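# Team of robots pushes crate into taped floor outline

## Task

Using any number of the three robots, push the crate until it rests flat on the floor within the taped outline and is aligned with it. It must not be tipped over, and no robot may fall or be left leaning. At the end every robot must have released the crate and moved away, and the crate has to stay in place without any robot holding it.

## Robot and tools

Robots: three identical Hello Robot Stretch 3 units named r1, r2 and r3. Each has a two-wheel differential base (0.33 m long, 0.34 m wide, passive omni wheel at the back), a mast with a lift, and a telescoping arm that sticks out to the robot's RIGHT side. The base cannot strafe; to move the gripper forward or back you drive the base. Spinning in place pivots about the point between the drive wheels, 0.05 m behind the front edge. With the arm pulled in and the wrist folded, a spin sweeps a radius of 0.28 m; an unfolded level wrist reaches beyond that.

Frames: the base frame has its origin on the floor between the drive wheels, x forward, y left, z up. hand_pose is reported in it, located where the closed fingertips meet; with all wrist joints at zero its x axis points up, y back toward the mast, z to the rear. Odometry is the base frame at scene start and only counts wheel rotation, so slip looks like travel. Heading runs -3.142 to 3.142, positive to the left. Every robot reports in its own frames, so relative positions between robots can only be judged from images, lidar_m, wrist_depth_mm and head_depth_mm.

execute_actions: arguments actions (a list holding one action, or empty to just read state and images) and cameras (list of names such as r2_wrist_camera or "all"; omitted or null gives all, [] gives none). An action is an object keyed by robot name; each robot entry may hold base, joints and contact_limits. Everything in one action starts together. base takes exactly one key: translate_m, a straight-line offset in metres from the base's current spot, forward positive, range -1 to 1; or rotate_rad, an in-place turn offset in radians, counter-clockwise (left) positive, range -3.2 to 3.2. joints is a set of absolute targets by name: lift_m 0 to 1.1 (arm height on mast); arm_m 0 to 0.52 (extension); wrist_yaw_rad -1.345 to 4.42 (0 along the arm, positive toward the front, 3.0 folded over the base); wrist_pitch_rad -1.57 to 0.451 (0 level, negative tips fingers down); wrist_roll_rad -2.911 to 2.911; gripper_m -0.089 to 0.179 (larger is wider; the real fingertip gap is less than the value, none below 0.007); head_pan_rad -3.953 to 1.73 (0 ahead, positive left, -1.57 along the arm); head_tilt_rad -1.53 to 0.419 (negative looks down). contact_limits takes only arm_m, an effort percent 1 to 100 at which the arm motion halts with contact_stop; smaller is gentler, but too small stops instantly. Any unknown key or out-of-range number rejects the whole call and nothing moves. Anything left out of an action may keep pushing toward its earlier target without the status showing it. No action runs past 15 s. If a result reports a stop, the remaining calls in that reply are skipped.

wait: seconds from 0 to 10; commands nothing and returns state and images. zoom_image: camera name plus region [x0, y0, x1, y1] in pixels of that camera's latest full image, at most 504 by 504. finished_scene: scene, the number of the current scene; it is final and reports whether the goal was met, so call it only once the crate is settled and the robots are clear.

Results: base_status and joint_status give how each commanded motion ended: done (for the base, wheels turned the commanded amount even if slipping), off_target (stopped short, may still be pushing), contact_stop, time_out, torque_fault. After the last three the old target is dropped. A lift or arm that hits something firmly stops and goes slack until commanded again; a slack lift can sink under load. Base, wrist and head have no contact stop and keep shoving. A wrist servo overloaded for several seconds shuts off for 10 s. on_its_own covers uncommanded parts; its held at is the held target, not the position. motor_effort is percent of maximum, positive toward larger joint values, with the bracketed peak for the last action; readings carry fixed biases and noise. Positive wheel effort drives forward. base_tilt in degrees is positive leaning forward or right, with a fixed error up to about 4. turned_by_wheels and turned_by_imu give turn since the previous result.

lidar_m: 12 distances in metres from the base origin, 30 degree sectors starting straight ahead and going counter-clockwise (4th left, 7th behind, 10th right), in a plane 0.17 m up, range 0.15 to 12, "-" for nothing. It misses clear objects and things below the plane; own parts may block sectors 5, 6, 9, 10 when the lift is low. wrist_depth_mm and head_depth_mm are 7x7 grids of median depth (45 to 1000 and 280 to 4000 mm); the head grid is sideways like its image.

Speed: fast (0.30 m/s, 1.9 rad/s) only with lift_m under 0.30, arm_m under 0.03, wrist_yaw_rad over 2.54; otherwise 0.10 m/s and 0.63 rad/s. Robots travel slightly different distances for the same command, up to 2.5 cm per metre.

Cautions: robots pressing into one another fails the run; once bases touch, any further drive is a hard press. Fold or unfold the wrist only with lift_m 0.32 to 0.95, pitch -0.4 and roll near 0; folded, lift may go down to 0.25. With yaw below -0.4 keep pitch at -0.5 or lower. Pushing against something rigid with the gripper above roughly 0.45 m can tip a robot, as can driving while snagged; if tilted, back out in small steps, free the gripper and lower the lift to about 0.2. Push the crate low and gently so it slides rather than tips, then retract and drive away.

Each tool is called as a command line: name --argument value for each argument, lists and objects as JSON in quotes; but a table of rows of numbers goes row by row, as --pt "numbers of a row", without its own name.

## Session

execute_actions --actions '[]'

Scene clock: 0.00 s.
r1.base_odometry: x=+0.000 y=+0.000 heading=+0.000 (m, m, rad; r1's odometry frame)
r1.turned_by_wheels: +0.000 (rad since the last result)
r1.turned_by_imu: +0.000 (rad since the last result)
r1.base_tilt: forward=-1.9 right=-0.4 (deg)
r1.lidar_m: 2.65 2.81 2.42 2.42 2.46 2.12 2.13 2.11 1.65 1.65 3.05 2.65
r1.head_depth_mm: 1697 2506 2524 2522 2489 2447 2320 / 1712 2477 2593 2580 2536 2567 2316 / 1696 2477 2681 2674 2630 2651 2284 / 1708 2495 2765 2734 2707 2681 2302 / 1718 2549 2811 2835 2771 2747 2305 / 1716 2526 2921 2857 2884 2831 2303 / 1717 2529 2962 3032 2900 2895 2278
r1.base_status: not commanded
r1.joint_positions: lift_m=+0.430 arm_m=-0.003 wrist_yaw_rad=+2.885 wrist_pitch_rad=-0.508 wrist_roll_rad=+0.017 gripper_m=+0.037 head_pan_rad=-0.001 head_tilt_rad=-0.011
r1.joint_status: not commanded
r1.motor_effort: left_wheel=+1 right_wheel=+0 lift_m=+21 arm_m=+1 wrist_yaw_rad=+0 wrist_pitch_rad=+5 wrist_roll_rad=+0 gripper_m=+0 head_pan_rad=+0 head_tilt_rad=+1 (%)
r1.hand_pose: x=+0.0327 y=+0.0630 z=+0.4232 quat_wxyz=(+0.265, +0.707, +0.087, +0.650) (m; r1's base frame)
r1.wrist_depth_mm: - - - - - - - / - - - - - - - / - - - - - - - / 850 895 866 892 872 849 895 / 734 - 769 726 766 726 738 / 634 - - 654 651 641 643 / 566 559 - 576 550 565 563
r2.base_odometry: x=+0.000 y=+0.000 heading=+0.000 (m, m, rad; r2's odometry frame)
r2.turned_by_wheels: +0.000 (rad since the last result)
r2.turned_by_imu: +0.000 (rad since the last result)
r2.base_tilt: forward=-1.1 right=+1.9 (deg)
r2.lidar_m: 4.11 1.28 0.90 0.85 0.88 1.15 2.80 2.23 4.06 1.17 3.98 2.10
r2.head_depth_mm: 2100 3257 - - - 3499 2333 / 2122 3291 - - - 3468 2333 / 2144 3389 - - - 3353 2312 / 2187 3421 - - - 3397 2307 / 2194 3506 - - - 3344 2286 / 2210 3586 - - - 3279 2256 / 2244 3386 - - - 3194 2204
r2.base_status: not commanded
r2.joint_positions: lift_m=+0.415 arm_m=-0.001 wrist_yaw_rad=+3.090 wrist_pitch_rad=-0.532 wrist_roll_rad=-0.020 gripper_m=+0.037 head_pan_rad=-0.005 head_tilt_rad=+0.009
r2.joint_status: not commanded
r2.motor_effort: left_wheel=+0 right_wheel=+0 lift_m=+34 arm_m=+1 wrist_yaw_rad=+0 wrist_pitch_rad=+5 wrist_roll_rad=+0 gripper_m=+0 head_pan_rad=+0 head_tilt_rad=+2 (%)
r2.hand_pose: x=-0.0104 y=+0.0640 z=+0.4034 quat_wxyz=(+0.202, +0.680, +0.170, +0.684) (m; r2's base frame)
r2.wrist_depth_mm: 807 818 - 870 894 918 954 / 905 928 - 961 - - - / 985 - - - - 967 975 / 923 913 878 836 832 810 793 / 775 758 743 725 716 691 674 / 654 661 649 628 588 587 587 / 575 569 - - 531 525 519
r3.base_odometry: x=+0.000 y=+0.000 heading=+0.000 (m, m, rad; r3's odometry frame)
r3.turned_by_wheels: +0.000 (rad since the last result)
r3.turned_by_imu: +0.000 (rad since the last result)
r3.base_tilt: forward=-0.7 right=+1.3 (deg)
r3.lidar_m: 2.24 1.50 1.47 2.79 2.80 2.49 2.51 3.05 1.52 1.53 2.24 2.22
r3.head_depth_mm: 2049 2078 2115 2109 2105 2139 2117 / 2118 2132 2164 2177 2200 2217 2188 / 2181 2227 2255 2272 2295 2315 2223 / 2249 2321 2345 2378 2368 2375 2201 / 2282 2401 2426 2474 2473 2501 2198 / 2323 2512 2544 2578 2580 2590 2192 / 2336 2618 2661 2696 2710 2718 2158
r3.base_status: not commanded
r3.joint_positions: lift_m=+0.541 arm_m=+0.001 wrist_yaw_rad=+3.074 wrist_pitch_rad=-0.431 wrist_roll_rad=+0.020 gripper_m=+0.037 head_pan_rad=-0.012 head_tilt_rad=+0.005
r3.joint_status: not commanded
r3.motor_effort: left_wheel=+0 right_wheel=+1 lift_m=+29 arm_m=+0 wrist_yaw_rad=+0 wrist_pitch_rad=+5 wrist_roll_rad=+0 gripper_m=-1 head_pan_rad=+0 head_tilt_rad=+2 (%)
r3.hand_pose: x=-0.0062 y=+0.0765 z=+0.5506 quat_wxyz=(+0.176, +0.702, +0.126, +0.679) (m; r3's base frame)
r3.wrist_depth_mm: - - - - - - - / - - - - - - - / - - - - - - - / - - - - - - - / 959 951 935 949 992 974 960 / 826 809 819 821 825 814 820 / 722 715 694 710 703 718 708
pictures: r1_head_camera (sideways: a quarter turn clockwise sets it upright), r1_nav_camera (sideways: a quarter turn counterclockwise sets it upright), r1_wrist_camera, r2_head_camera (sideways: a quarter turn clockwise sets it upright), r2_nav_camera (sideways: a quarter turn counterclockwise sets it upright), r2_wrist_camera, r3_head_camera (sideways: a quarter turn clockwise sets it upright), r3_nav_camera (sideways: a quarter turn counterclockwise sets it upright), r3_wrist_camera
Images, in order (width x height): r1_head_camera 896x504, r1_nav_camera 672x504, r1_wrist_camera 644x364, r2_head_camera 896x504, r2_nav_camera 672x504, r2_wrist_camera 644x364, r3_head_camera 896x504, r3_nav_camera 672x504, r3_wrist_camera 644x364.

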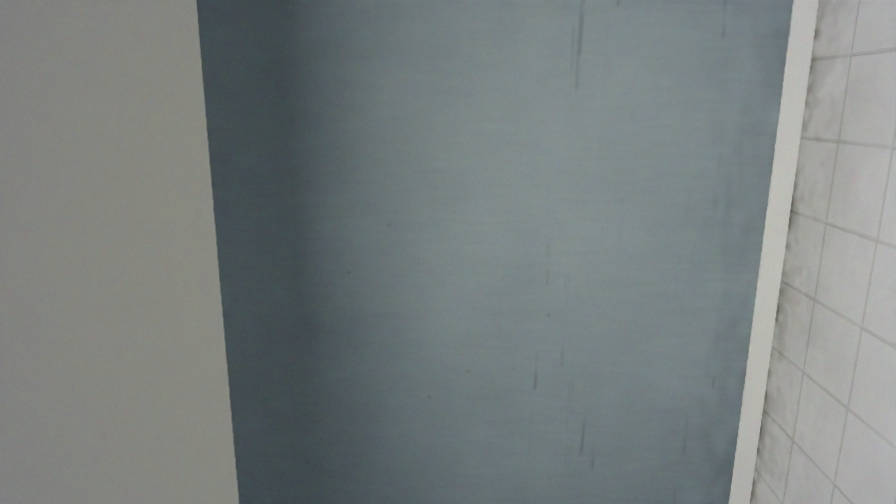

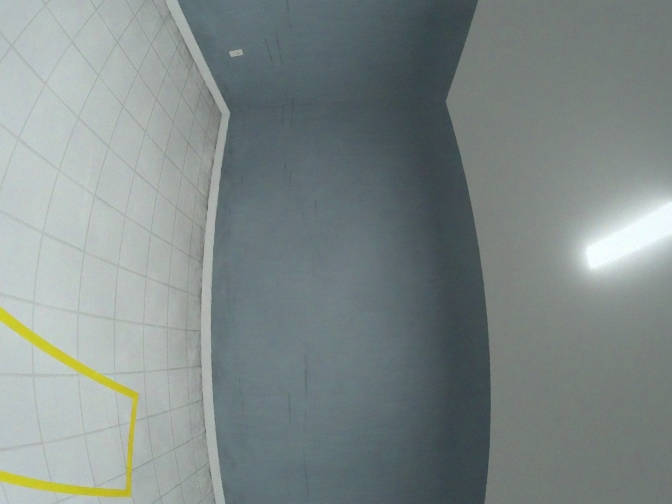

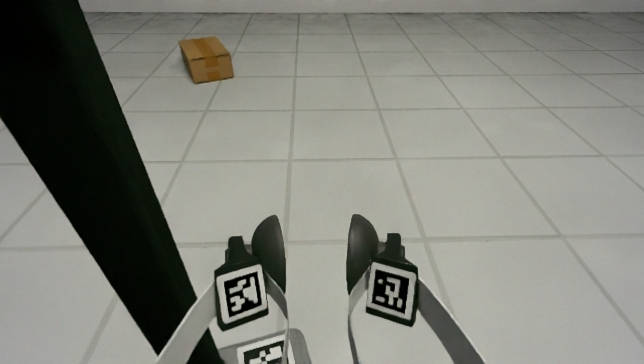

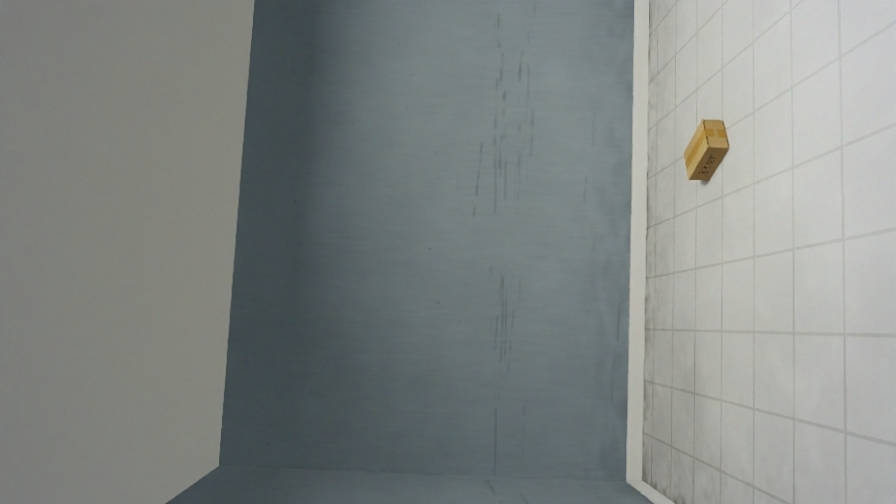

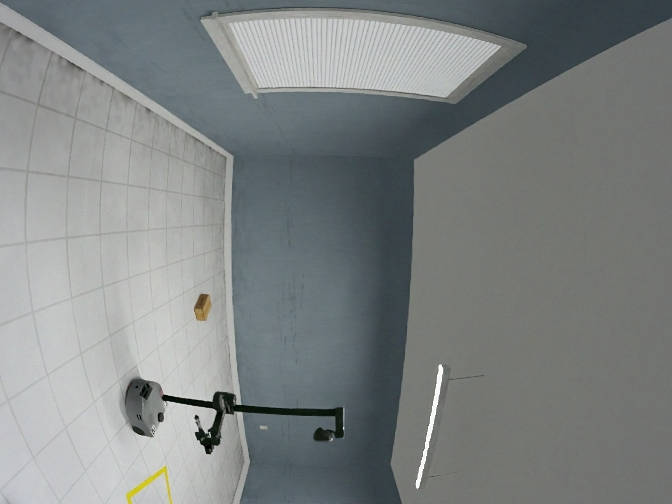

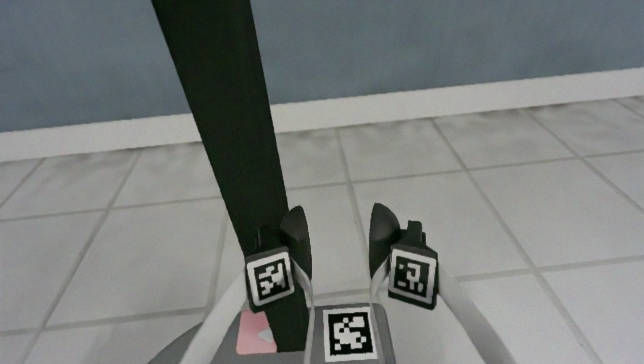

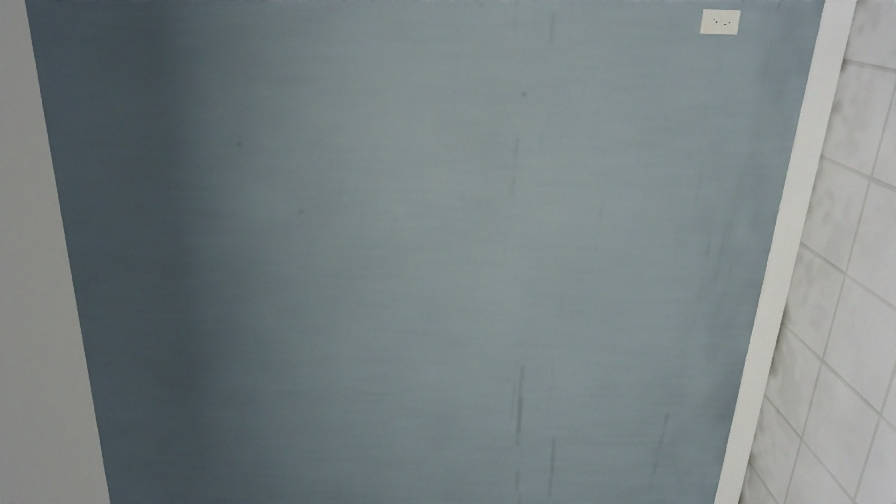

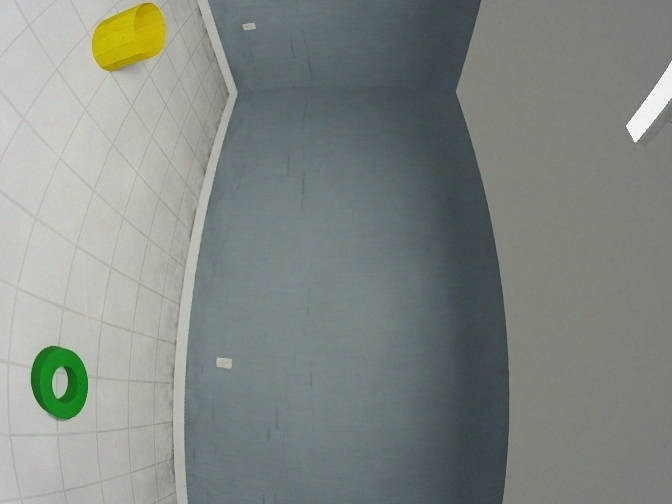

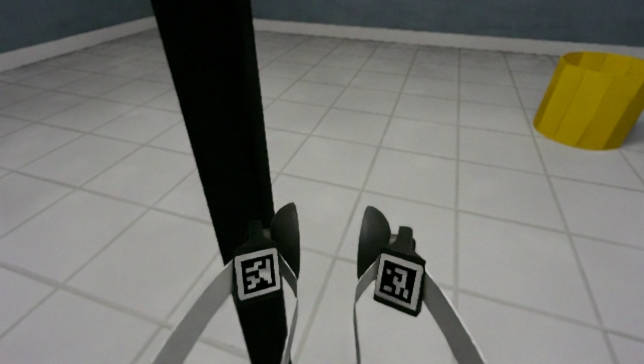

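execute_actions --actions '[{"r1": {"joints": {"lift_m":0.26,"wrist_yaw_rad":3.12,"wrist_pitch_rad":-0.4,"head_pan_rad":-1.3,"head_tilt_rad":-0.8}}, "r2": {"joints": {"lift_m":0.26,"wrist_yaw_rad":3.12,"wrist_pitch_rad":-0.4,"head_pan_rad":-1.4,"head_tilt_rad":-0.7}}, "r3": {"joints": {"lift_m":0.26,"wrist_yaw_rad":3.12,"wrist_pitch_rad":-0.4,"head_pan_rad":-1.9,"head_tilt_rad":-0.7}}}]' --cameras '["r1_head_camera","r2_head_camera","r3_head_camera","r1_nav_camera","r2_nav_camera","r3_nav_camera"]'

Scene clock: 5.90 s.
r1.base_odometry: x=+0.000 y=+0.000 heading=+0.000 (m, m, rad; r1's odometry frame)
r1.turned_by_wheels: +0.000 (rad since the last result)
r1.turned_by_imu: +0.002 (rad since the last result)
r1.base_tilt: forward=-1.9 right=-0.4 (deg)
r1.lidar_m: 2.65 2.80 2.43 2.43 2.46 2.13 2.13 2.11 1.65 1.65 3.07 2.65
r1.head_depth_mm: - 3711 1838 1894 1581 1326 1150 / - 3658 1916 1939 1582 1329 1143 / - 3619 2027 1914 1564 1327 1141 / - 3580 2511 1940 1573 1315 1134 / 3909 3502 2493 1904 1562 1310 1138 / 3423 3524 2456 1930 1553 1310 1135 / 2999 3204 2487 1917 1552 1311 1128
r1.base_status: not commanded
r1.joint_positions: lift_m=+0.260 arm_m=-0.003 wrist_yaw_rad=+3.118 wrist_pitch_rad=-0.420 wrist_roll_rad=+0.017 gripper_m=+0.037 head_pan_rad=-1.293 head_tilt_rad=-0.790
r1.joint_status: all done
r1.motor_effort: left_wheel=+1(0) right_wheel=+0(0) lift_m=+19(17) arm_m=+1(0) wrist_yaw_rad=+2(4) wrist_pitch_rad=+8(11) wrist_roll_rad=+0(0) gripper_m=+0(0) head_pan_rad=-2(31) head_tilt_rad=-4(36) (%)
r1.hand_pose: x=-0.0160 y=+0.0818 z=+0.2723 quat_wxyz=(+0.157, +0.699, +0.138, +0.684) (m; r1's base frame)
r1.wrist_depth_mm: - - - - - - - / - - - - - - - / 881 897 909 903 888 875 899 / 696 701 - 689 701 702 715 / 577 574 - 570 594 574 579 / 481 503 - - 499 481 490 / - - - - 411 423 424
r2.base_odometry: x=+0.000 y=+0.000 heading=+0.000 (m, m, rad; r2's odometry frame)
r2.turned_by_wheels: +0.000 (rad since the last result)
r2.turned_by_imu: -0.001 (rad since the last result)
r2.base_tilt: forward=-1.1 right=+1.9 (deg)
r2.lidar_m: 4.12 1.29 0.90 0.85 0.88 1.15 2.78 2.24 4.06 1.17 3.98 2.10
r2.head_depth_mm: 3387 3598 2553 2028 1652 1417 1231 / 3470 3427 1848 1541 1640 1405 1222 / 3547 3396 1765 1533 1643 1396 1217 / 3600 3375 2386 1655 1620 1393 1208 / 3702 3284 2451 1917 1620 1382 1196 / 3631 3168 2416 1905 1589 1368 1189 / 3689 3187 2358 1900 1579 1352 1179
r2.base_status: not commanded
r2.joint_positions: lift_m=+0.261 arm_m=-0.001 wrist_yaw_rad=+3.118 wrist_pitch_rad=-0.421 wrist_roll_rad=-0.020 gripper_m=+0.037 head_pan_rad=-1.393 head_tilt_rad=-0.691
r2.joint_status: all done
r2.motor_effort: left_wheel=+0(0) right_wheel=-1(0) lift_m=+15(28) arm_m=+0(0) wrist_yaw_rad=+2(2) wrist_pitch_rad=+8(8) wrist_roll_rad=+0(0) gripper_m=+0(0) head_pan_rad=-4(40) head_tilt_rad=-4(34) (%)
r2.hand_pose: x=-0.0160 y=+0.0796 z=+0.2726 quat_wxyz=(+0.155, +0.686, +0.141, +0.697) (m; r2's base frame)
r2.wrist_depth_mm: 807 839 - 843 858 863 892 / 862 891 - 932 964 956 941 / 970 944 - 950 914 900 839 / 815 774 760 726 711 696 663 / 628 620 606 582 587 557 542 / 521 529 - - - 468 462 / 452 - - - 414 405 397
r3.base_odometry: x=+0.000 y=+0.000 heading=+0.000 (m, m, rad; r3's odometry frame)
r3.turned_by_wheels: +0.000 (rad since the last result)
r3.turned_by_imu: +0.000 (rad since the last result)
r3.base_tilt: forward=-0.7 right=+1.3 (deg)
r3.lidar_m: 2.24 1.49 1.47 2.78 2.80 2.50 2.51 3.05 1.52 1.53 2.24 2.23
r3.head_depth_mm: - 3078 1778 1855 1578 1358 1190 / - 3057 1797 1869 1575 1361 1189 / - 3099 1790 1878 1593 1360 1193 / - 3104 1804 1876 1575 1361 1199 / - 3158 2362 1888 1582 1359 1196 / - 3084 2364 1906 1589 1367 1199 / - 3140 2379 1894 1588 1371 1198
r3.base_status: not commanded
r3.joint_positions: lift_m=+0.260 arm_m=+0.001 wrist_yaw_rad=+3.118 wrist_pitch_rad=-0.421 wrist_roll_rad=+0.020 gripper_m=+0.037 head_pan_rad=-1.893 head_tilt_rad=-0.691
r3.joint_status: all done
r3.motor_effort: left_wheel=+1(0) right_wheel=+1(1) lift_m=+24(27) arm_m=+0(0) wrist_yaw_rad=+1(2) wrist_pitch_rad=+7(7) wrist_roll_rad=+0(0) gripper_m=+0(1) head_pan_rad=-5(55) head_tilt_rad=-7(48) (%)
r3.hand_pose: x=-0.0159 y=+0.0782 z=+0.2722 quat_wxyz=(+0.158, +0.700, +0.138, +0.683) (m; r3's base frame)
r3.wrist_depth_mm: - - - - - - - / - - - - - - - / 871 874 864 865 875 868 910 / 690 681 681 677 684 696 681 / 561 559 566 575 575 562 566 / 472 - - - - 472 473 / - - - - 409 410 410
pictures: r1_head_camera (sideways: a quarter turn clockwise sets it upright), r1_nav_camera (sideways: a quarter turn counterclockwise sets it upright), r2_head_camera (sideways: a quarter turn clockwise sets it upright), r2_nav_camera (sideways: a quarter turn counterclockwise sets it upright), r3_head_camera (sideways: a quarter turn clockwise sets it upright), r3_nav_camera (sideways: a quarter turn counterclockwise sets it upright)
Images, in order (width x height): r1_head_camera 896x504, r1_nav_camera 672x504, r2_head_camera 896x504, r2_nav_camera 672x504, r3_head_camera 896x504, r3_nav_camera 672x504.

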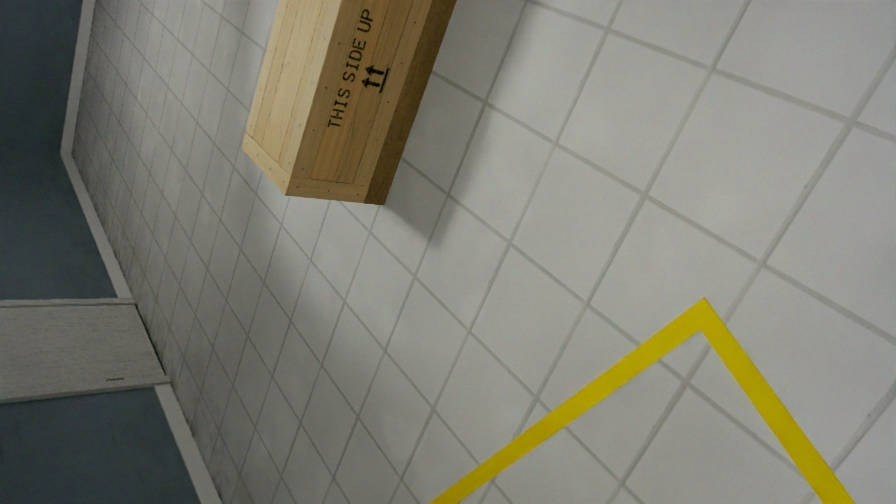

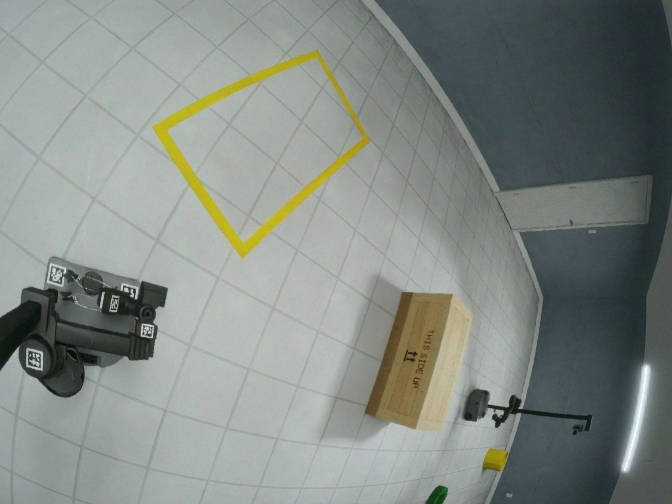

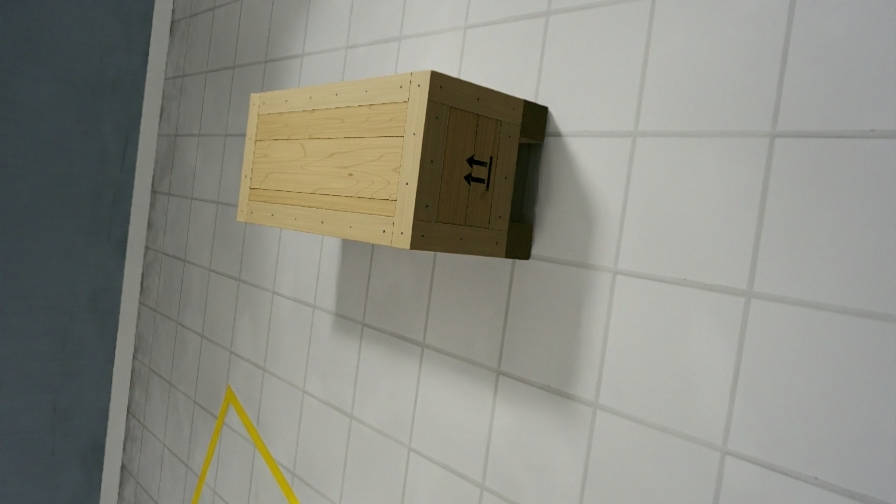

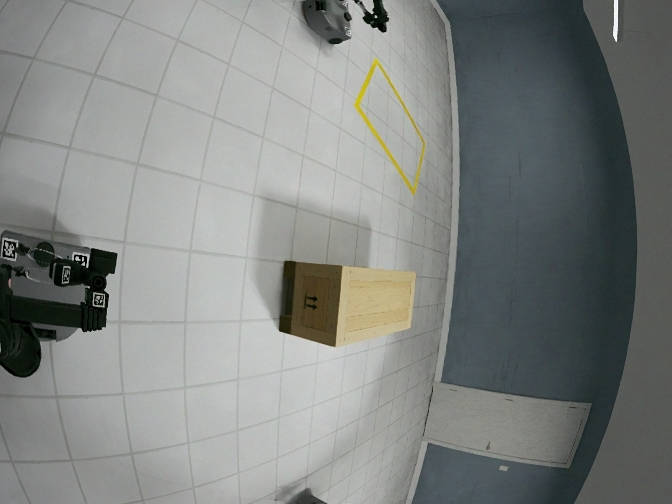

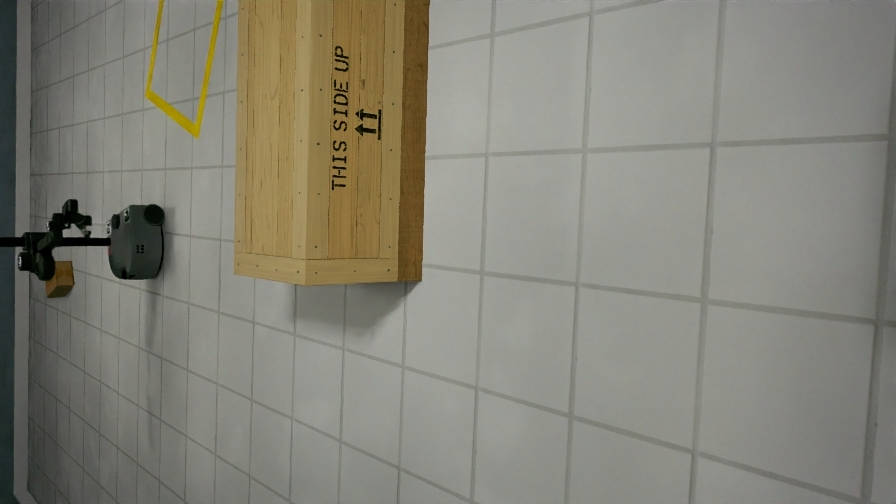

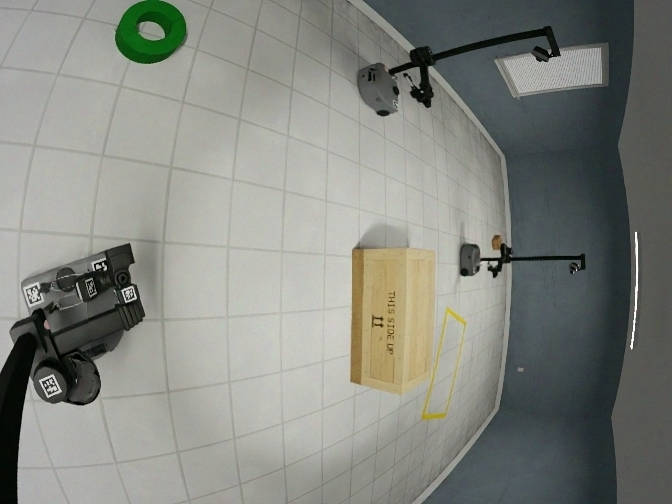

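execute_actions --actions '[{"r1": {"base":{"rotate_rad":1.845},"joints": {"head_pan_rad":-3.14,"head_tilt_rad":-1.0}}, "r2": {"base":{"rotate_rad":1.16},"joints": {"head_pan_rad":-3.14,"head_tilt_rad":-1.0}}, "r3": {"base":{"rotate_rad":1.02},"joints": {"head_pan_rad":-3.14,"head_tilt_rad":-0.9}}}]' --cameras '[]'

execute_actions --actions '[{"r1": {"base":{"translate_m":-1.0}}, "r2": {"base":{"translate_m":-0.9}}, "r3": {"base":{"translate_m":-0.6}}}]' --cameras '["r1_head_camera","r2_head_camera","r3_head_camera"]'

Scene clock: 35.33 s.
r1.base_odometry: x=+0.000 y=+0.000 heading=+1.845 (m, m, rad; r1's odometry frame)
r1.turned_by_wheels: +1.845 (rad since the last result)
r1.turned_by_imu: +1.849 (rad since the last result)
r1.base_tilt: forward=-1.9 right=-0.6 (deg)
r1.lidar_m: 2.52 2.21 2.13 2.22 3.05 1.65 1.71 2.74 2.64 2.75 2.50 2.43
r1.head_depth_mm: 3043 1739 1847 1619 1393 1230 - / 3002 1804 1902 1605 1393 1232 - / 2975 1922 1876 1601 1389 1263 - / 2988 2279 1872 1587 1398 1267 - / 2915 2305 1875 1583 1378 1241 - / 2868 2256 1872 1589 1372 1219 - / 2889 2255 1853 1580 1358 1207 1085
r1.base_status: done
r1.joint_positions: lift_m=+0.260 arm_m=-0.003 wrist_yaw_rad=+3.119 wrist_pitch_rad=-0.420 wrist_roll_rad=+0.017 gripper_m=+0.037 head_pan_rad=-3.133 head_tilt_rad=-0.988
r1.joint_status: all done
r1.motor_effort: left_wheel=-2(7) right_wheel=+3(13) lift_m=+19(19) arm_m=+1(0) wrist_yaw_rad=+1(2) wrist_pitch_rad=+8(8) wrist_roll_rad=+0(0) gripper_m=+0(0) head_pan_rad=-2(31) head_tilt_rad=-5(20) (%)
r1.hand_pose: x=-0.0161 y=+0.0818 z=+0.2723 quat_wxyz=(+0.157, +0.699, +0.138, +0.684) (m; r1's base frame)
r1.wrist_depth_mm: - - - - - - - / - - - - - - - / 881 902 899 897 916 939 911 / 693 686 - 688 690 704 709 / 568 558 - 573 591 582 588 / 482 493 - - 499 491 492 / - - - - 414 426 423
r2.base_odometry: x=+0.000 y=+0.000 heading=+1.160 (m, m, rad; r2's odometry frame)
r2.turned_by_wheels: +1.160 (rad since the last result)
r2.turned_by_imu: +1.172 (rad since the last result)
r2.base_tilt: forward=-1.2 right=+1.8 (deg)
r2.lidar_m: 0.87 0.86 0.90 1.28 3.21 2.24 1.20 1.17 4.09 1.96 2.78 1.16
r2.head_depth_mm: 2364 2000 1732 1551 1390 1275 1120 / 2315 1964 1718 1523 1383 1250 1119 / 2288 1974 1715 1520 1368 1293 - / 2249 1950 1692 1508 1358 - - / 2227 1907 1674 1514 1348 1258 - / 2225 1831 1641 1480 1338 1237 - / 1604 1388 1590 1478 1327 1212 1105
r2.base_status: done
r2.joint_positions: lift_m=+0.261 arm_m=-0.001 wrist_yaw_rad=+3.118 wrist_pitch_rad=-0.421 wrist_roll_rad=-0.020 gripper_m=+0.037 head_pan_rad=-3.133 head_tilt_rad=-0.988
r2.joint_status: all done
r2.motor_effort: left_wheel=-3(13) right_wheel=+1(8) lift_m=+15(15) arm_m=+0(0) wrist_yaw_rad=+2(2) wrist_pitch_rad=+8(8) wrist_roll_rad=+0(0) gripper_m=-1(0) head_pan_rad=-3(41) head_tilt_rad=-5(26) (%)
r2.hand_pose: x=-0.0160 y=+0.0796 z=+0.2727 quat_wxyz=(+0.155, +0.686, +0.141, +0.697) (m; r2's base frame)
r2.wrist_depth_mm: - - - - - 933 737 / - - - - - 978 766 / - - - 956 907 870 762 / 796 777 748 707 701 677 655 / 638 616 605 580 587 556 543 / 520 523 - - - 479 458 / 454 - - - 413 407 402
r3.base_odometry: x=+0.000 y=+0.000 heading=+1.020 (m, m, rad; r3's odometry frame)
r3.turned_by_wheels: +1.020 (rad since the last result)
r3.turned_by_imu: +1.001 (rad since the last result)
r3.base_tilt: forward=-0.7 right=+1.2 (deg)
r3.lidar_m: 1.47 2.78 2.85 2.50 2.50 3.00 1.52 1.52 2.14 2.23 2.23 1.56
r3.head_depth_mm: 2585 2120 1805 1575 1389 1249 1153 / 2564 1870 1799 1574 1389 1261 - / 1836 1771 1817 1585 1393 1284 - / 1826 1721 1830 1576 1395 1249 - / 2589 1691 1822 1585 1411 1253 - / 2608 1654 1826 1586 1396 1258 1154 / 2630 2110 1829 1588 1401 1259 1141
r3.base_status: done
r3.joint_positions: lift_m=+0.260 arm_m=+0.001 wrist_yaw_rad=+3.118 wrist_pitch_rad=-0.421 wrist_roll_rad=+0.020 gripper_m=+0.037 head_pan_rad=-3.133 head_tilt_rad=-0.889
r3.joint_status: all done
r3.motor_effort: left_wheel=-2(8) right_wheel=+4(13) lift_m=+24(24) arm_m=+0(0) wrist_yaw_rad=+1(1) wrist_pitch_rad=+7(7) wrist_roll_rad=+0(0) gripper_m=+0(1) head_pan_rad=-5(54) head_tilt_rad=-8(30) (%)
r3.hand_pose: x=-0.0160 y=+0.0782 z=+0.2722 quat_wxyz=(+0.158, +0.700, +0.138, +0.683) (m; r3's base frame)
r3.wrist_depth_mm: - - - - - - - / - - - - - - - / 881 894 875 881 890 878 886 / 687 688 683 669 684 679 688 / 551 548 558 585 575 550 558 / 468 - - - - 473 476 / - - - - 408 409 410
pictures: none
No camera images: the call's "cameras" was empty. Leave "cameras" out to get every camera's image.

Scene clock: 40.33 s.
r1.base_odometry: x=+0.271 y=-0.963 heading=+1.845 (m, m, rad; r1's odometry frame)
r1.turned_by_wheels: +0.000 (rad since the last result)
r1.turned_by_imu: +0.000 (rad since the last result)
r1.base_tilt: forward=-2.1 right=-0.3 (deg)
r1.lidar_m: 3.43 2.73 2.64 2.75 0.81 0.77 0.80 2.21 2.14 2.22 3.06 3.29
r1.head_depth_mm: 3019 2362 1909 1163 1324 1234 - / 3003 2327 1849 1206 1371 1232 - / 2972 2303 1879 1539 1382 1271 - / 2890 2309 1869 1596 1393 1271 - / 2904 2310 1879 1574 1377 1238 - / 2742 2250 1864 1583 1367 1216 - / 2512 2248 1855 1579 1369 1214 1089
r1.base_status: done
r1.joint_positions: lift_m=+0.260 arm_m=-0.003 wrist_yaw_rad=+3.119 wrist_pitch_rad=-0.420 wrist_roll_rad=+0.017 gripper_m=+0.037 head_pan_rad=-3.133 head_tilt_rad=-0.989
r1.joint_status: not commanded
r1.motor_effort: left_wheel=-1(7) right_wheel=+3(5) lift_m=+19(19) arm_m=+0(0) wrist_yaw_rad=+1(1) wrist_pitch_rad=+8(8) wrist_roll_rad=+0(0) gripper_m=+0(0) head_pan_rad=-3(2) head_tilt_rad=-4(5) (%)
r1.hand_pose: x=-0.0162 y=+0.0818 z=+0.2724 quat_wxyz=(+0.157, +0.699, +0.139, +0.684) (m; r1's base frame)
r1.wrist_depth_mm: 643 774 - - - - - / 682 816 - - - - - / 692 834 886 904 901 877 909 / 674 696 - 692 698 702 712 / 567 569 - 570 594 576 573 / 490 500 - - 506 486 494 / - - - - 408 426 419
r2.base_odometry: x=-0.360 y=-0.825 heading=+1.160 (m, m, rad; r2's odometry frame)
r2.turned_by_wheels: +0.000 (rad since the last result)
r2.turned_by_imu: -0.001 (rad since the last result)
r2.base_tilt: forward=-1.1 right=+1.9 (deg)
r2.lidar_m: 1.70 1.65 1.74 2.49 4.22 1.05 1.16 0.40 0.40 0.56 4.52 2.23
r2.head_depth_mm: 2222 1973 1229 1521 1391 1273 1126 / 2319 1206 1484 1462 1375 1247 1117 / 2294 1885 1520 1470 1364 1293 - / 2250 1944 1694 1508 1365 - - / 2242 1927 1678 1489 1349 1261 - / 2197 1890 1667 1478 1334 1238 - / 2194 1882 1651 1464 1328 1182 1100
r2.base_status: done
r2.joint_positions: lift_m=+0.261 arm_m=-0.001 wrist_yaw_rad=+3.119 wrist_pitch_rad=-0.421 wrist_roll_rad=-0.020 gripper_m=+0.037 head_pan_rad=-3.133 head_tilt_rad=-0.988
r2.joint_status: not commanded
r2.motor_effort: left_wheel=-3(15) right_wheel=+1(4) lift_m=+15(15) arm_m=+0(0) wrist_yaw_rad=+1(1) wrist_pitch_rad=+8(8) wrist_roll_rad=+0(0) gripper_m=+0(0) head_pan_rad=-4(3) head_tilt_rad=-5(5) (%)
r2.hand_pose: x=-0.0161 y=+0.0796 z=+0.2727 quat_wxyz=(+0.154, +0.686, +0.142, +0.697) (m; r2's base frame)
r2.wrist_depth_mm: - - - - - - - / - - - - - - - / - - - 957 912 875 845 / 792 782 750 709 699 678 657 / 631 616 598 583 592 554 540 / 527 523 - - - 474 456 / 453 - - - 410 408 400
r3.base_odometry: x=-0.314 y=-0.511 heading=+1.020 (m, m, rad; r3's odometry frame)
r3.turned_by_wheels: +0.000 (rad since the last result)
r3.turned_by_imu: -0.003 (rad since the last result)
r3.base_tilt: forward=-0.7 right=+1.2 (deg)
r3.lidar_m: 2.06 3.36 2.70 2.36 2.40 1.07 0.94 0.94 0.95 2.36 2.36 2.80
r3.head_depth_mm: 2561 2139 1798 1575 1394 1246 1143 / 2578 2130 1365 1548 1382 1260 - / 2582 1498 1333 1527 1391 1277 - / 2074 1989 1333 1521 1395 1251 - / 2470 2061 1311 1494 1394 1259 - / 2607 2143 1315 1497 1401 1253 1157 / 2633 2121 1287 1500 1409 1256 1137
r3.base_status: done
r3.joint_positions: lift_m=+0.260 arm_m=+0.001 wrist_yaw_rad=+3.119 wrist_pitch_rad=-0.421 wrist_roll_rad=+0.020 gripper_m=+0.037 head_pan_rad=-3.133 head_tilt_rad=-0.890
r3.joint_status: not commanded
r3.motor_effort: left_wheel=-1(9) right_wheel=+4(9) lift_m=+24(24) arm_m=+0(0) wrist_yaw_rad=+0(1) wrist_pitch_rad=+7(7) wrist_roll_rad=+0(0) gripper_m=+0(0) head_pan_rad=-5(4) head_tilt_rad=-6(6) (%)
r3.hand_pose: x=-0.0161 y=+0.0782 z=+0.2722 quat_wxyz=(+0.157, +0.700, +0.139, +0.683) (m; r3's base frame)
r3.wrist_depth_mm: - - - - - - - / - - - - - - - / 865 877 871 899 895 865 895 / 678 683 675 679 676 674 685 / 554 558 555 580 579 562 555 / 474 - - - - 475 475 / - - - - 408 414 416
pictures: r1_head_camera (sideways: a quarter turn clockwise sets it upright), r2_head_camera (sideways: a quarter turn clockwise sets it upright), r3_head_camera (sideways: a quarter turn clockwise sets it upright)
Images, in order (width x height): r1_head_camera 896x504, r2_head_camera 896x504, r3_head_camera 896x504.

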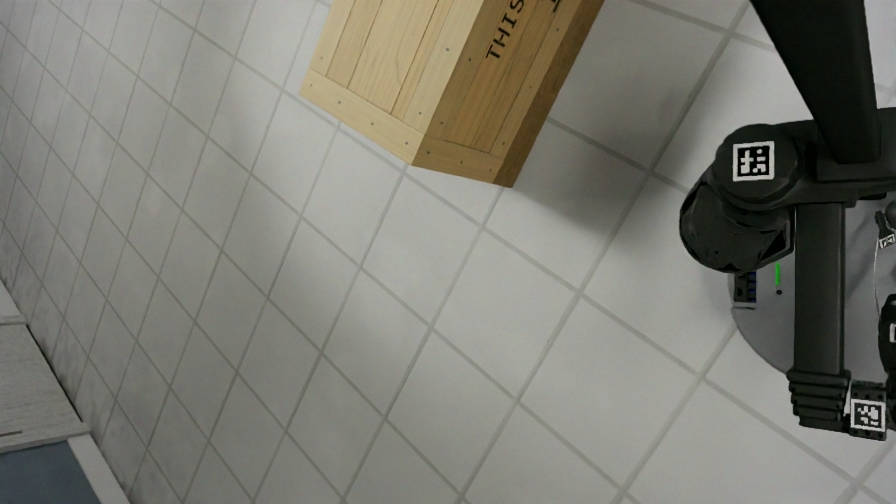

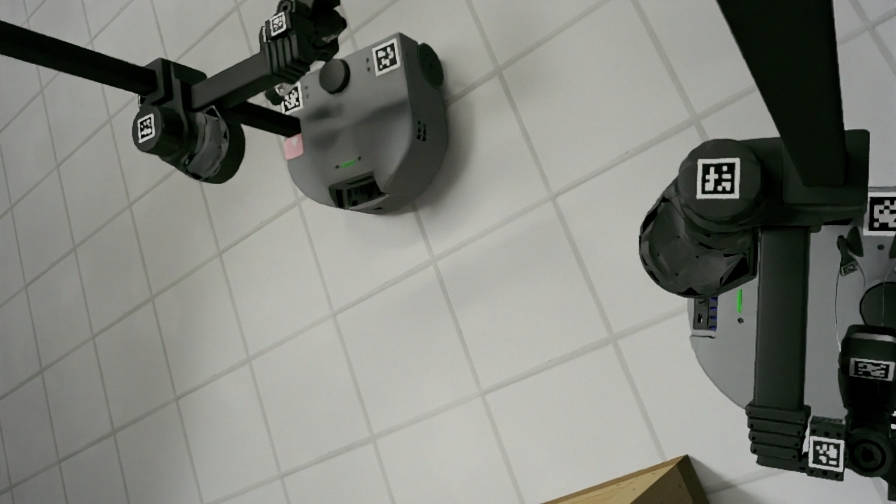

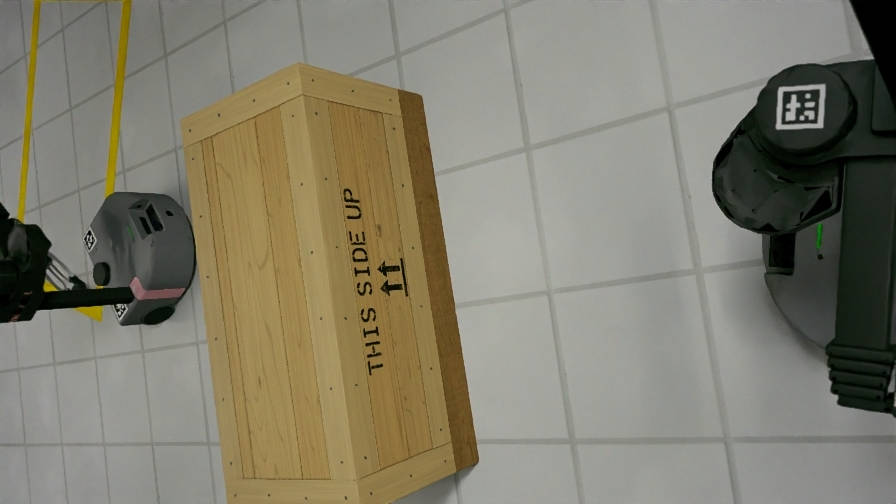

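execute_actions --actions '[{"r1": {"base":{"translate_m":-0.5},"joints":{"head_tilt_rad":-1.2}}, "r2": {"base":{"translate_m":-0.41},"joints":{"head_tilt_rad":-1.2}}}]' --cameras '[]'

execute_actions --actions '[{"r1": {"base":{"rotate_rad":-0.76}}, "r2": {"base":{"rotate_rad":1.78}}}]' --cameras '["r1_head_camera","r2_head_camera"]'

Scene clock: 47.33 s.
r1.base_odometry: x=+0.406 y=-1.444 heading=+1.845 (m, m, rad; r1's odometry frame)
r1.turned_by_wheels: +0.000 (rad since the last result)
r1.turned_by_imu: +0.001 (rad since the last result)
r1.base_tilt: forward=-1.8 right=-0.4 (deg)
r1.lidar_m: 3.86 3.00 2.89 0.48 0.35 0.34 2.64 1.95 1.88 1.95 2.69 3.73
r1.head_depth_mm: 2040 1766 1575 1003 925 1177 1104 / 2004 1742 1586 1400 945 1165 1101 / 2007 1745 1565 1409 1322 - 1098 / 1985 1752 1563 1407 1323 - 1087 / 1989 1734 1556 1400 1298 - 1085 / 1957 1733 1543 1406 1278 - 1072 / 1951 1726 1538 1394 1267 1169 1080
r1.base_status: done
r1.joint_positions: lift_m=+0.260 arm_m=-0.003 wrist_yaw_rad=+3.119 wrist_pitch_rad=-0.420 wrist_roll_rad=+0.017 gripper_m=+0.037 head_pan_rad=-3.133 head_tilt_rad=-1.186
r1.joint_status: all done
r1.motor_effort: left_wheel=-1(8) right_wheel=+3(4) lift_m=+19(19) arm_m=+1(0) wrist_yaw_rad=+0(0) wrist_pitch_rad=+8(8) wrist_roll_rad=+0(0) gripper_m=+0(1) head_pan_rad=-2(3) head_tilt_rad=-7(21) (%)
r1.hand_pose: x=-0.0163 y=+0.0819 z=+0.2724 quat_wxyz=(+0.157, +0.699, +0.139, +0.684) (m; r1's base frame)
r1.wrist_depth_mm: 285 336 525 731 - - - / 293 350 572 782 - - - / 303 376 614 811 884 907 907 / 316 397 - 700 702 708 707 / 325 415 - 574 588 566 586 / 346 418 - - 504 492 485 / - - - - 407 424 420
r2.base_odometry: x=-0.523 y=-1.201 heading=+1.160 (m, m, rad; r2's odometry frame)
r2.turned_by_wheels: +0.000 (rad since the last result)
r2.turned_by_imu: -0.001 (rad since the last result)
r2.base_tilt: forward=-1.3 right=+1.9 (deg)
r2.lidar_m: 2.06 2.02 2.13 2.72 2.60 0.69 2.77 2.72 0.41 0.31 0.30 2.73
r2.head_depth_mm: 1759 955 947 1239 1328 1222 1153 / 1737 956 1263 1229 1306 1213 1154 / 1716 1581 1437 1294 - 1191 1145 / 1702 1582 1453 1377 - - 1140 / 1676 1562 1454 1349 - - 1128 / 1668 1555 1436 1347 1292 - 1125 / 1650 1534 1424 1337 1252 1191 1107
r2.base_status: done
r2.joint_positions: lift_m=+0.261 arm_m=-0.001 wrist_yaw_rad=+3.119 wrist_pitch_rad=-0.421 wrist_roll_rad=-0.020 gripper_m=+0.037 head_pan_rad=-3.133 head_tilt_rad=-1.186
r2.joint_status: all done
r2.motor_effort: left_wheel=-3(15) right_wheel=+1(3) lift_m=+15(15) arm_m=+0(0) wrist_yaw_rad=+1(1) wrist_pitch_rad=+8(7) wrist_roll_rad=+0(0) gripper_m=+0(0) head_pan_rad=-3(3) head_tilt_rad=-5(22) (%)
r2.hand_pose: x=-0.0161 y=+0.0796 z=+0.2727 quat_wxyz=(+0.154, +0.686, +0.142, +0.697) (m; r2's base frame)
r2.wrist_depth_mm: - - - - - - - / - - - - - - - / - - - 939 917 860 847 / 487 730 754 724 707 679 654 / 436 593 599 584 584 557 544 / 447 527 - - - 465 458 / 445 - - - 413 404 397
r3.base_odometry: x=-0.314 y=-0.511 heading=+1.020 (m, m, rad; r3's odometry frame)
r3.turned_by_wheels: +0.000 (rad since the last result)
r3.turned_by_imu: +0.000 (rad since the last result)
r3.base_tilt: forward=-0.7 right=+1.3 (deg)
r3.lidar_m: 2.06 3.34 2.69 2.36 2.39 1.07 0.94 0.69 0.57 2.36 2.36 2.80
r3.head_depth_mm: 2581 2110 1808 1562 1388 1247 1144 / 1605 1829 1360 1538 1402 1263 - / 2342 1506 1338 1514 1391 1276 - / 2589 2137 1341 1525 1401 1255 - / 2620 2141 1313 1503 1376 1252 - / 2642 2137 1314 1479 1212 1200 1158 / 2583 2140 1293 1025 891 1196 1143
r3.base_status: not commanded
r3.joint_positions: lift_m=+0.260 arm_m=+0.001 wrist_yaw_rad=+3.119 wrist_pitch_rad=-0.421 wrist_roll_rad=+0.020 gripper_m=+0.037 head_pan_rad=-3.133 head_tilt_rad=-0.890
r3.joint_status: not commanded
r3.motor_effort: left_wheel=-1(1) right_wheel=+4(4) lift_m=+25(23) arm_m=-1(1) wrist_yaw_rad=+0(0) wrist_pitch_rad=+7(7) wrist_roll_rad=+0(0) gripper_m=+0(0) head_pan_rad=-4(5) head_tilt_rad=-6(6) (%)
r3.hand_pose: x=-0.0161 y=+0.0782 z=+0.2722 quat_wxyz=(+0.157, +0.700, +0.139, +0.683) (m; r3's base frame)
r3.wrist_depth_mm: - - - - - - - / - - - - - - - / 879 873 862 871 861 890 877 / 685 677 687 695 679 682 680 / 564 562 554 577 573 566 561 / 478 - - - - 476 467 / - - - - 409 411 412
pictures: none
No camera images: the call's "cameras" was empty. Leave "cameras" out to get every camera's image.

Scene clock: 49.87 s.
r1.base_odometry: x=+0.406 y=-1.444 heading=+1.085 (m, m, rad; r1's odometry frame)
r1.turned_by_wheels: -0.760 (rad since the last result)
r1.turned_by_imu: -0.762 (rad since the last result)
r1.base_tilt: forward=-1.9 right=-0.3 (deg)
r1.lidar_m: 3.72 3.74 3.27 2.89 0.66 0.39 0.34 3.59 2.15 1.88 1.89 2.22
r1.head_depth_mm: 1997 1469 1103 1042 1309 1175 1105 / 2017 1762 1111 1022 1295 1161 1096 / 1717 1740 1104 1008 1276 - 1091 / 1695 1714 1089 990 1125 - 1088 / 1972 1742 1518 1352 1300 - 1087 / 1962 1733 1545 1407 1273 - 1080 / 1977 1712 1547 1398 1271 1169 1080
r1.base_status: done
r1.joint_positions: lift_m=+0.260 arm_m=-0.003 wrist_yaw_rad=+3.119 wrist_pitch_rad=-0.420 wrist_roll_rad=+0.017 gripper_m=+0.037 head_pan_rad=-3.134 head_tilt_rad=-1.186
r1.joint_status: not commanded
r1.motor_effort: left_wheel=+3(7) right_wheel=-2(7) lift_m=+19(19) arm_m=-1(0) wrist_yaw_rad=+1(0) wrist_pitch_rad=+8(8) wrist_roll_rad=+0(0) gripper_m=+1(0) head_pan_rad=-2(2) head_tilt_rad=-6(5) (%)
r1.hand_pose: x=-0.0163 y=+0.0819 z=+0.2724 quat_wxyz=(+0.157, +0.699, +0.139, +0.684) (m; r1's base frame)
r1.wrist_depth_mm: - - - - - - - / 703 - - - - - - / 654 868 893 893 898 924 928 / 623 698 - 711 697 702 713 / 558 564 - 569 592 574 578 / 488 498 - - 502 484 480 / - - - - 410 424 423
r2.base_odometry: x=-0.523 y=-1.201 heading=+2.940 (m, m, rad; r2's odometry frame)
r2.turned_by_wheels: +1.780 (rad since the last result)
r2.turned_by_imu: +1.797 (rad since the last result)
r2.base_tilt: forward=-1.2 right=+1.8 (deg)
r2.lidar_m: 2.60 0.69 0.70 2.73 0.63 0.35 0.30 4.12 2.35 2.02 2.02 2.32
r2.head_depth_mm: 1461 1121 1044 1195 1327 1220 1164 / 1721 1457 1037 1079 1307 1218 1153 / 1726 1582 1026 990 - 1193 1145 / 1703 1567 1026 976 - - 1136 / 1675 1551 1015 970 - - 1131 / 1673 1549 1414 1348 1284 - 1124 / 1655 1525 1427 1336 1251 1185 1117
r2.base_status: done
r2.joint_positions: lift_m=+0.261 arm_m=-0.001 wrist_yaw_rad=+3.119 wrist_pitch_rad=-0.421 wrist_roll_rad=-0.020 gripper_m=+0.037 head_pan_rad=-3.134 head_tilt_rad=-1.186
r2.joint_status: not commanded
r2.motor_effort: left_wheel=-3(13) right_wheel=+2(8) lift_m=+15(15) arm_m=+0(0) wrist_yaw_rad=+1(1) wrist_pitch_rad=+7(7) wrist_roll_rad=+0(0) gripper_m=-1(1) head_pan_rad=-3(4) head_tilt_rad=-6(6) (%)
r2.hand_pose: x=-0.0161 y=+0.0796 z=+0.2727 quat_wxyz=(+0.154, +0.686, +0.142, +0.697) (m; r2's base frame)
r2.wrist_depth_mm: 573 - - - - - 640 / 527 - - - - - 656 / 502 890 - 958 912 591 502 / 466 733 731 721 709 557 466 / 442 614 608 591 589 553 507 / 420 529 - - - 469 459 / 379 - - - 411 405 397
r3.base_odometry: x=-0.314 y=-0.511 heading=+1.020 (m, m, rad; r3's odometry frame)
r3.turned_by_wheels: +0.000 (rad since the last result)
r3.turned_by_imu: +0.000 (rad since the last result)
r3.base_tilt: forward=-0.7 right=+1.3 (deg)
r3.lidar_m: 2.06 3.34 2.70 2.35 2.40 1.07 0.94 0.67 2.67 2.36 2.37 2.79
r3.head_depth_mm: 2551 2105 1792 1573 1396 1242 1152 / 2573 1903 1355 1546 1397 1256 - / 1516 1496 1337 1515 1392 1270 - / 2570 2117 1341 1522 1399 1255 - / 2596 2139 1316 1498 1396 1257 - / 2609 2142 1312 1393 1274 1257 1154 / 2617 2164 1265 992 1237 1261 1141
r3.base_status: not commanded
r3.joint_positions: lift_m=+0.260 arm_m=+0.001 wrist_yaw_rad=+3.119 wrist_pitch_rad=-0.421 wrist_roll_rad=+0.020 gripper_m=+0.037 head_pan_rad=-3.133 head_tilt_rad=-0.890
r3.joint_status: not commanded
r3.motor_effort: left_wheel=-1(1) right_wheel=+4(4) lift_m=+24(24) arm_m=+0(0) wrist_yaw_rad=+1(0) wrist_pitch_rad=+7(7) wrist_roll_rad=+0(0) gripper_m=+0(0) head_pan_rad=-5(5) head_tilt_rad=-6(6) (%)
r3.hand_pose: x=-0.0161 y=+0.0782 z=+0.2722 quat_wxyz=(+0.157, +0.700, +0.139, +0.683) (m; r3's base frame)
r3.wrist_depth_mm: - - - - - - - / - - - - - - - / 868 879 887 870 887 876 871 / 686 682 682 666 683 684 686 / 552 567 548 576 580 555 555 / 472 - - - - 477 477 / - - - - 413 410 409
pictures: r1_head_camera (sideways: a quarter turn clockwise sets it upright), r2_head_camera (sideways: a quarter turn clockwise sets it upright)
Images, in order (width x height): r1_head_camera 896x504, r2_head_camera 896x504.

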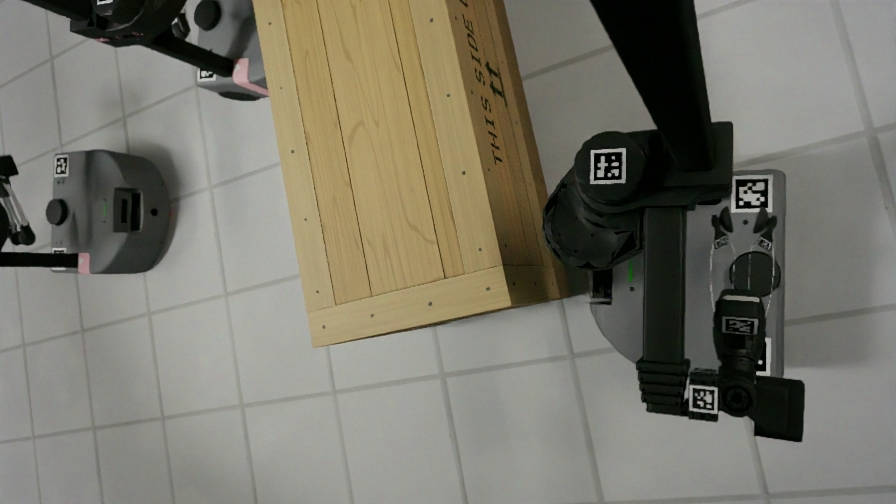

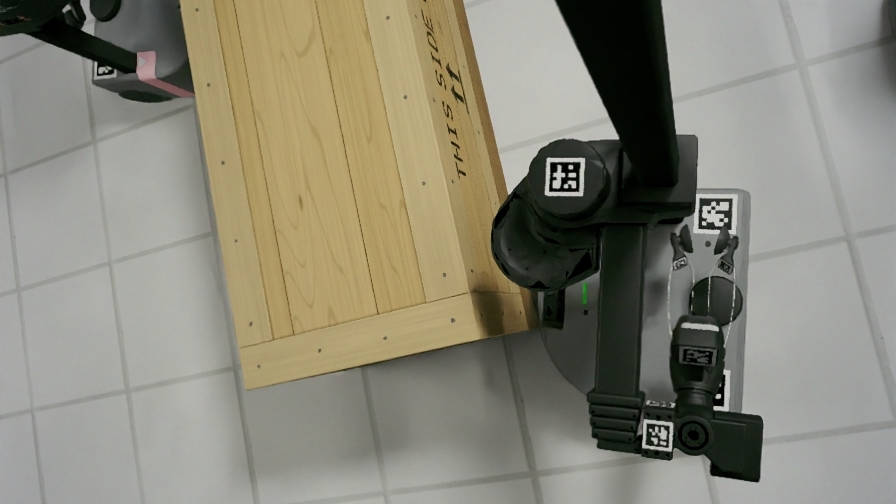

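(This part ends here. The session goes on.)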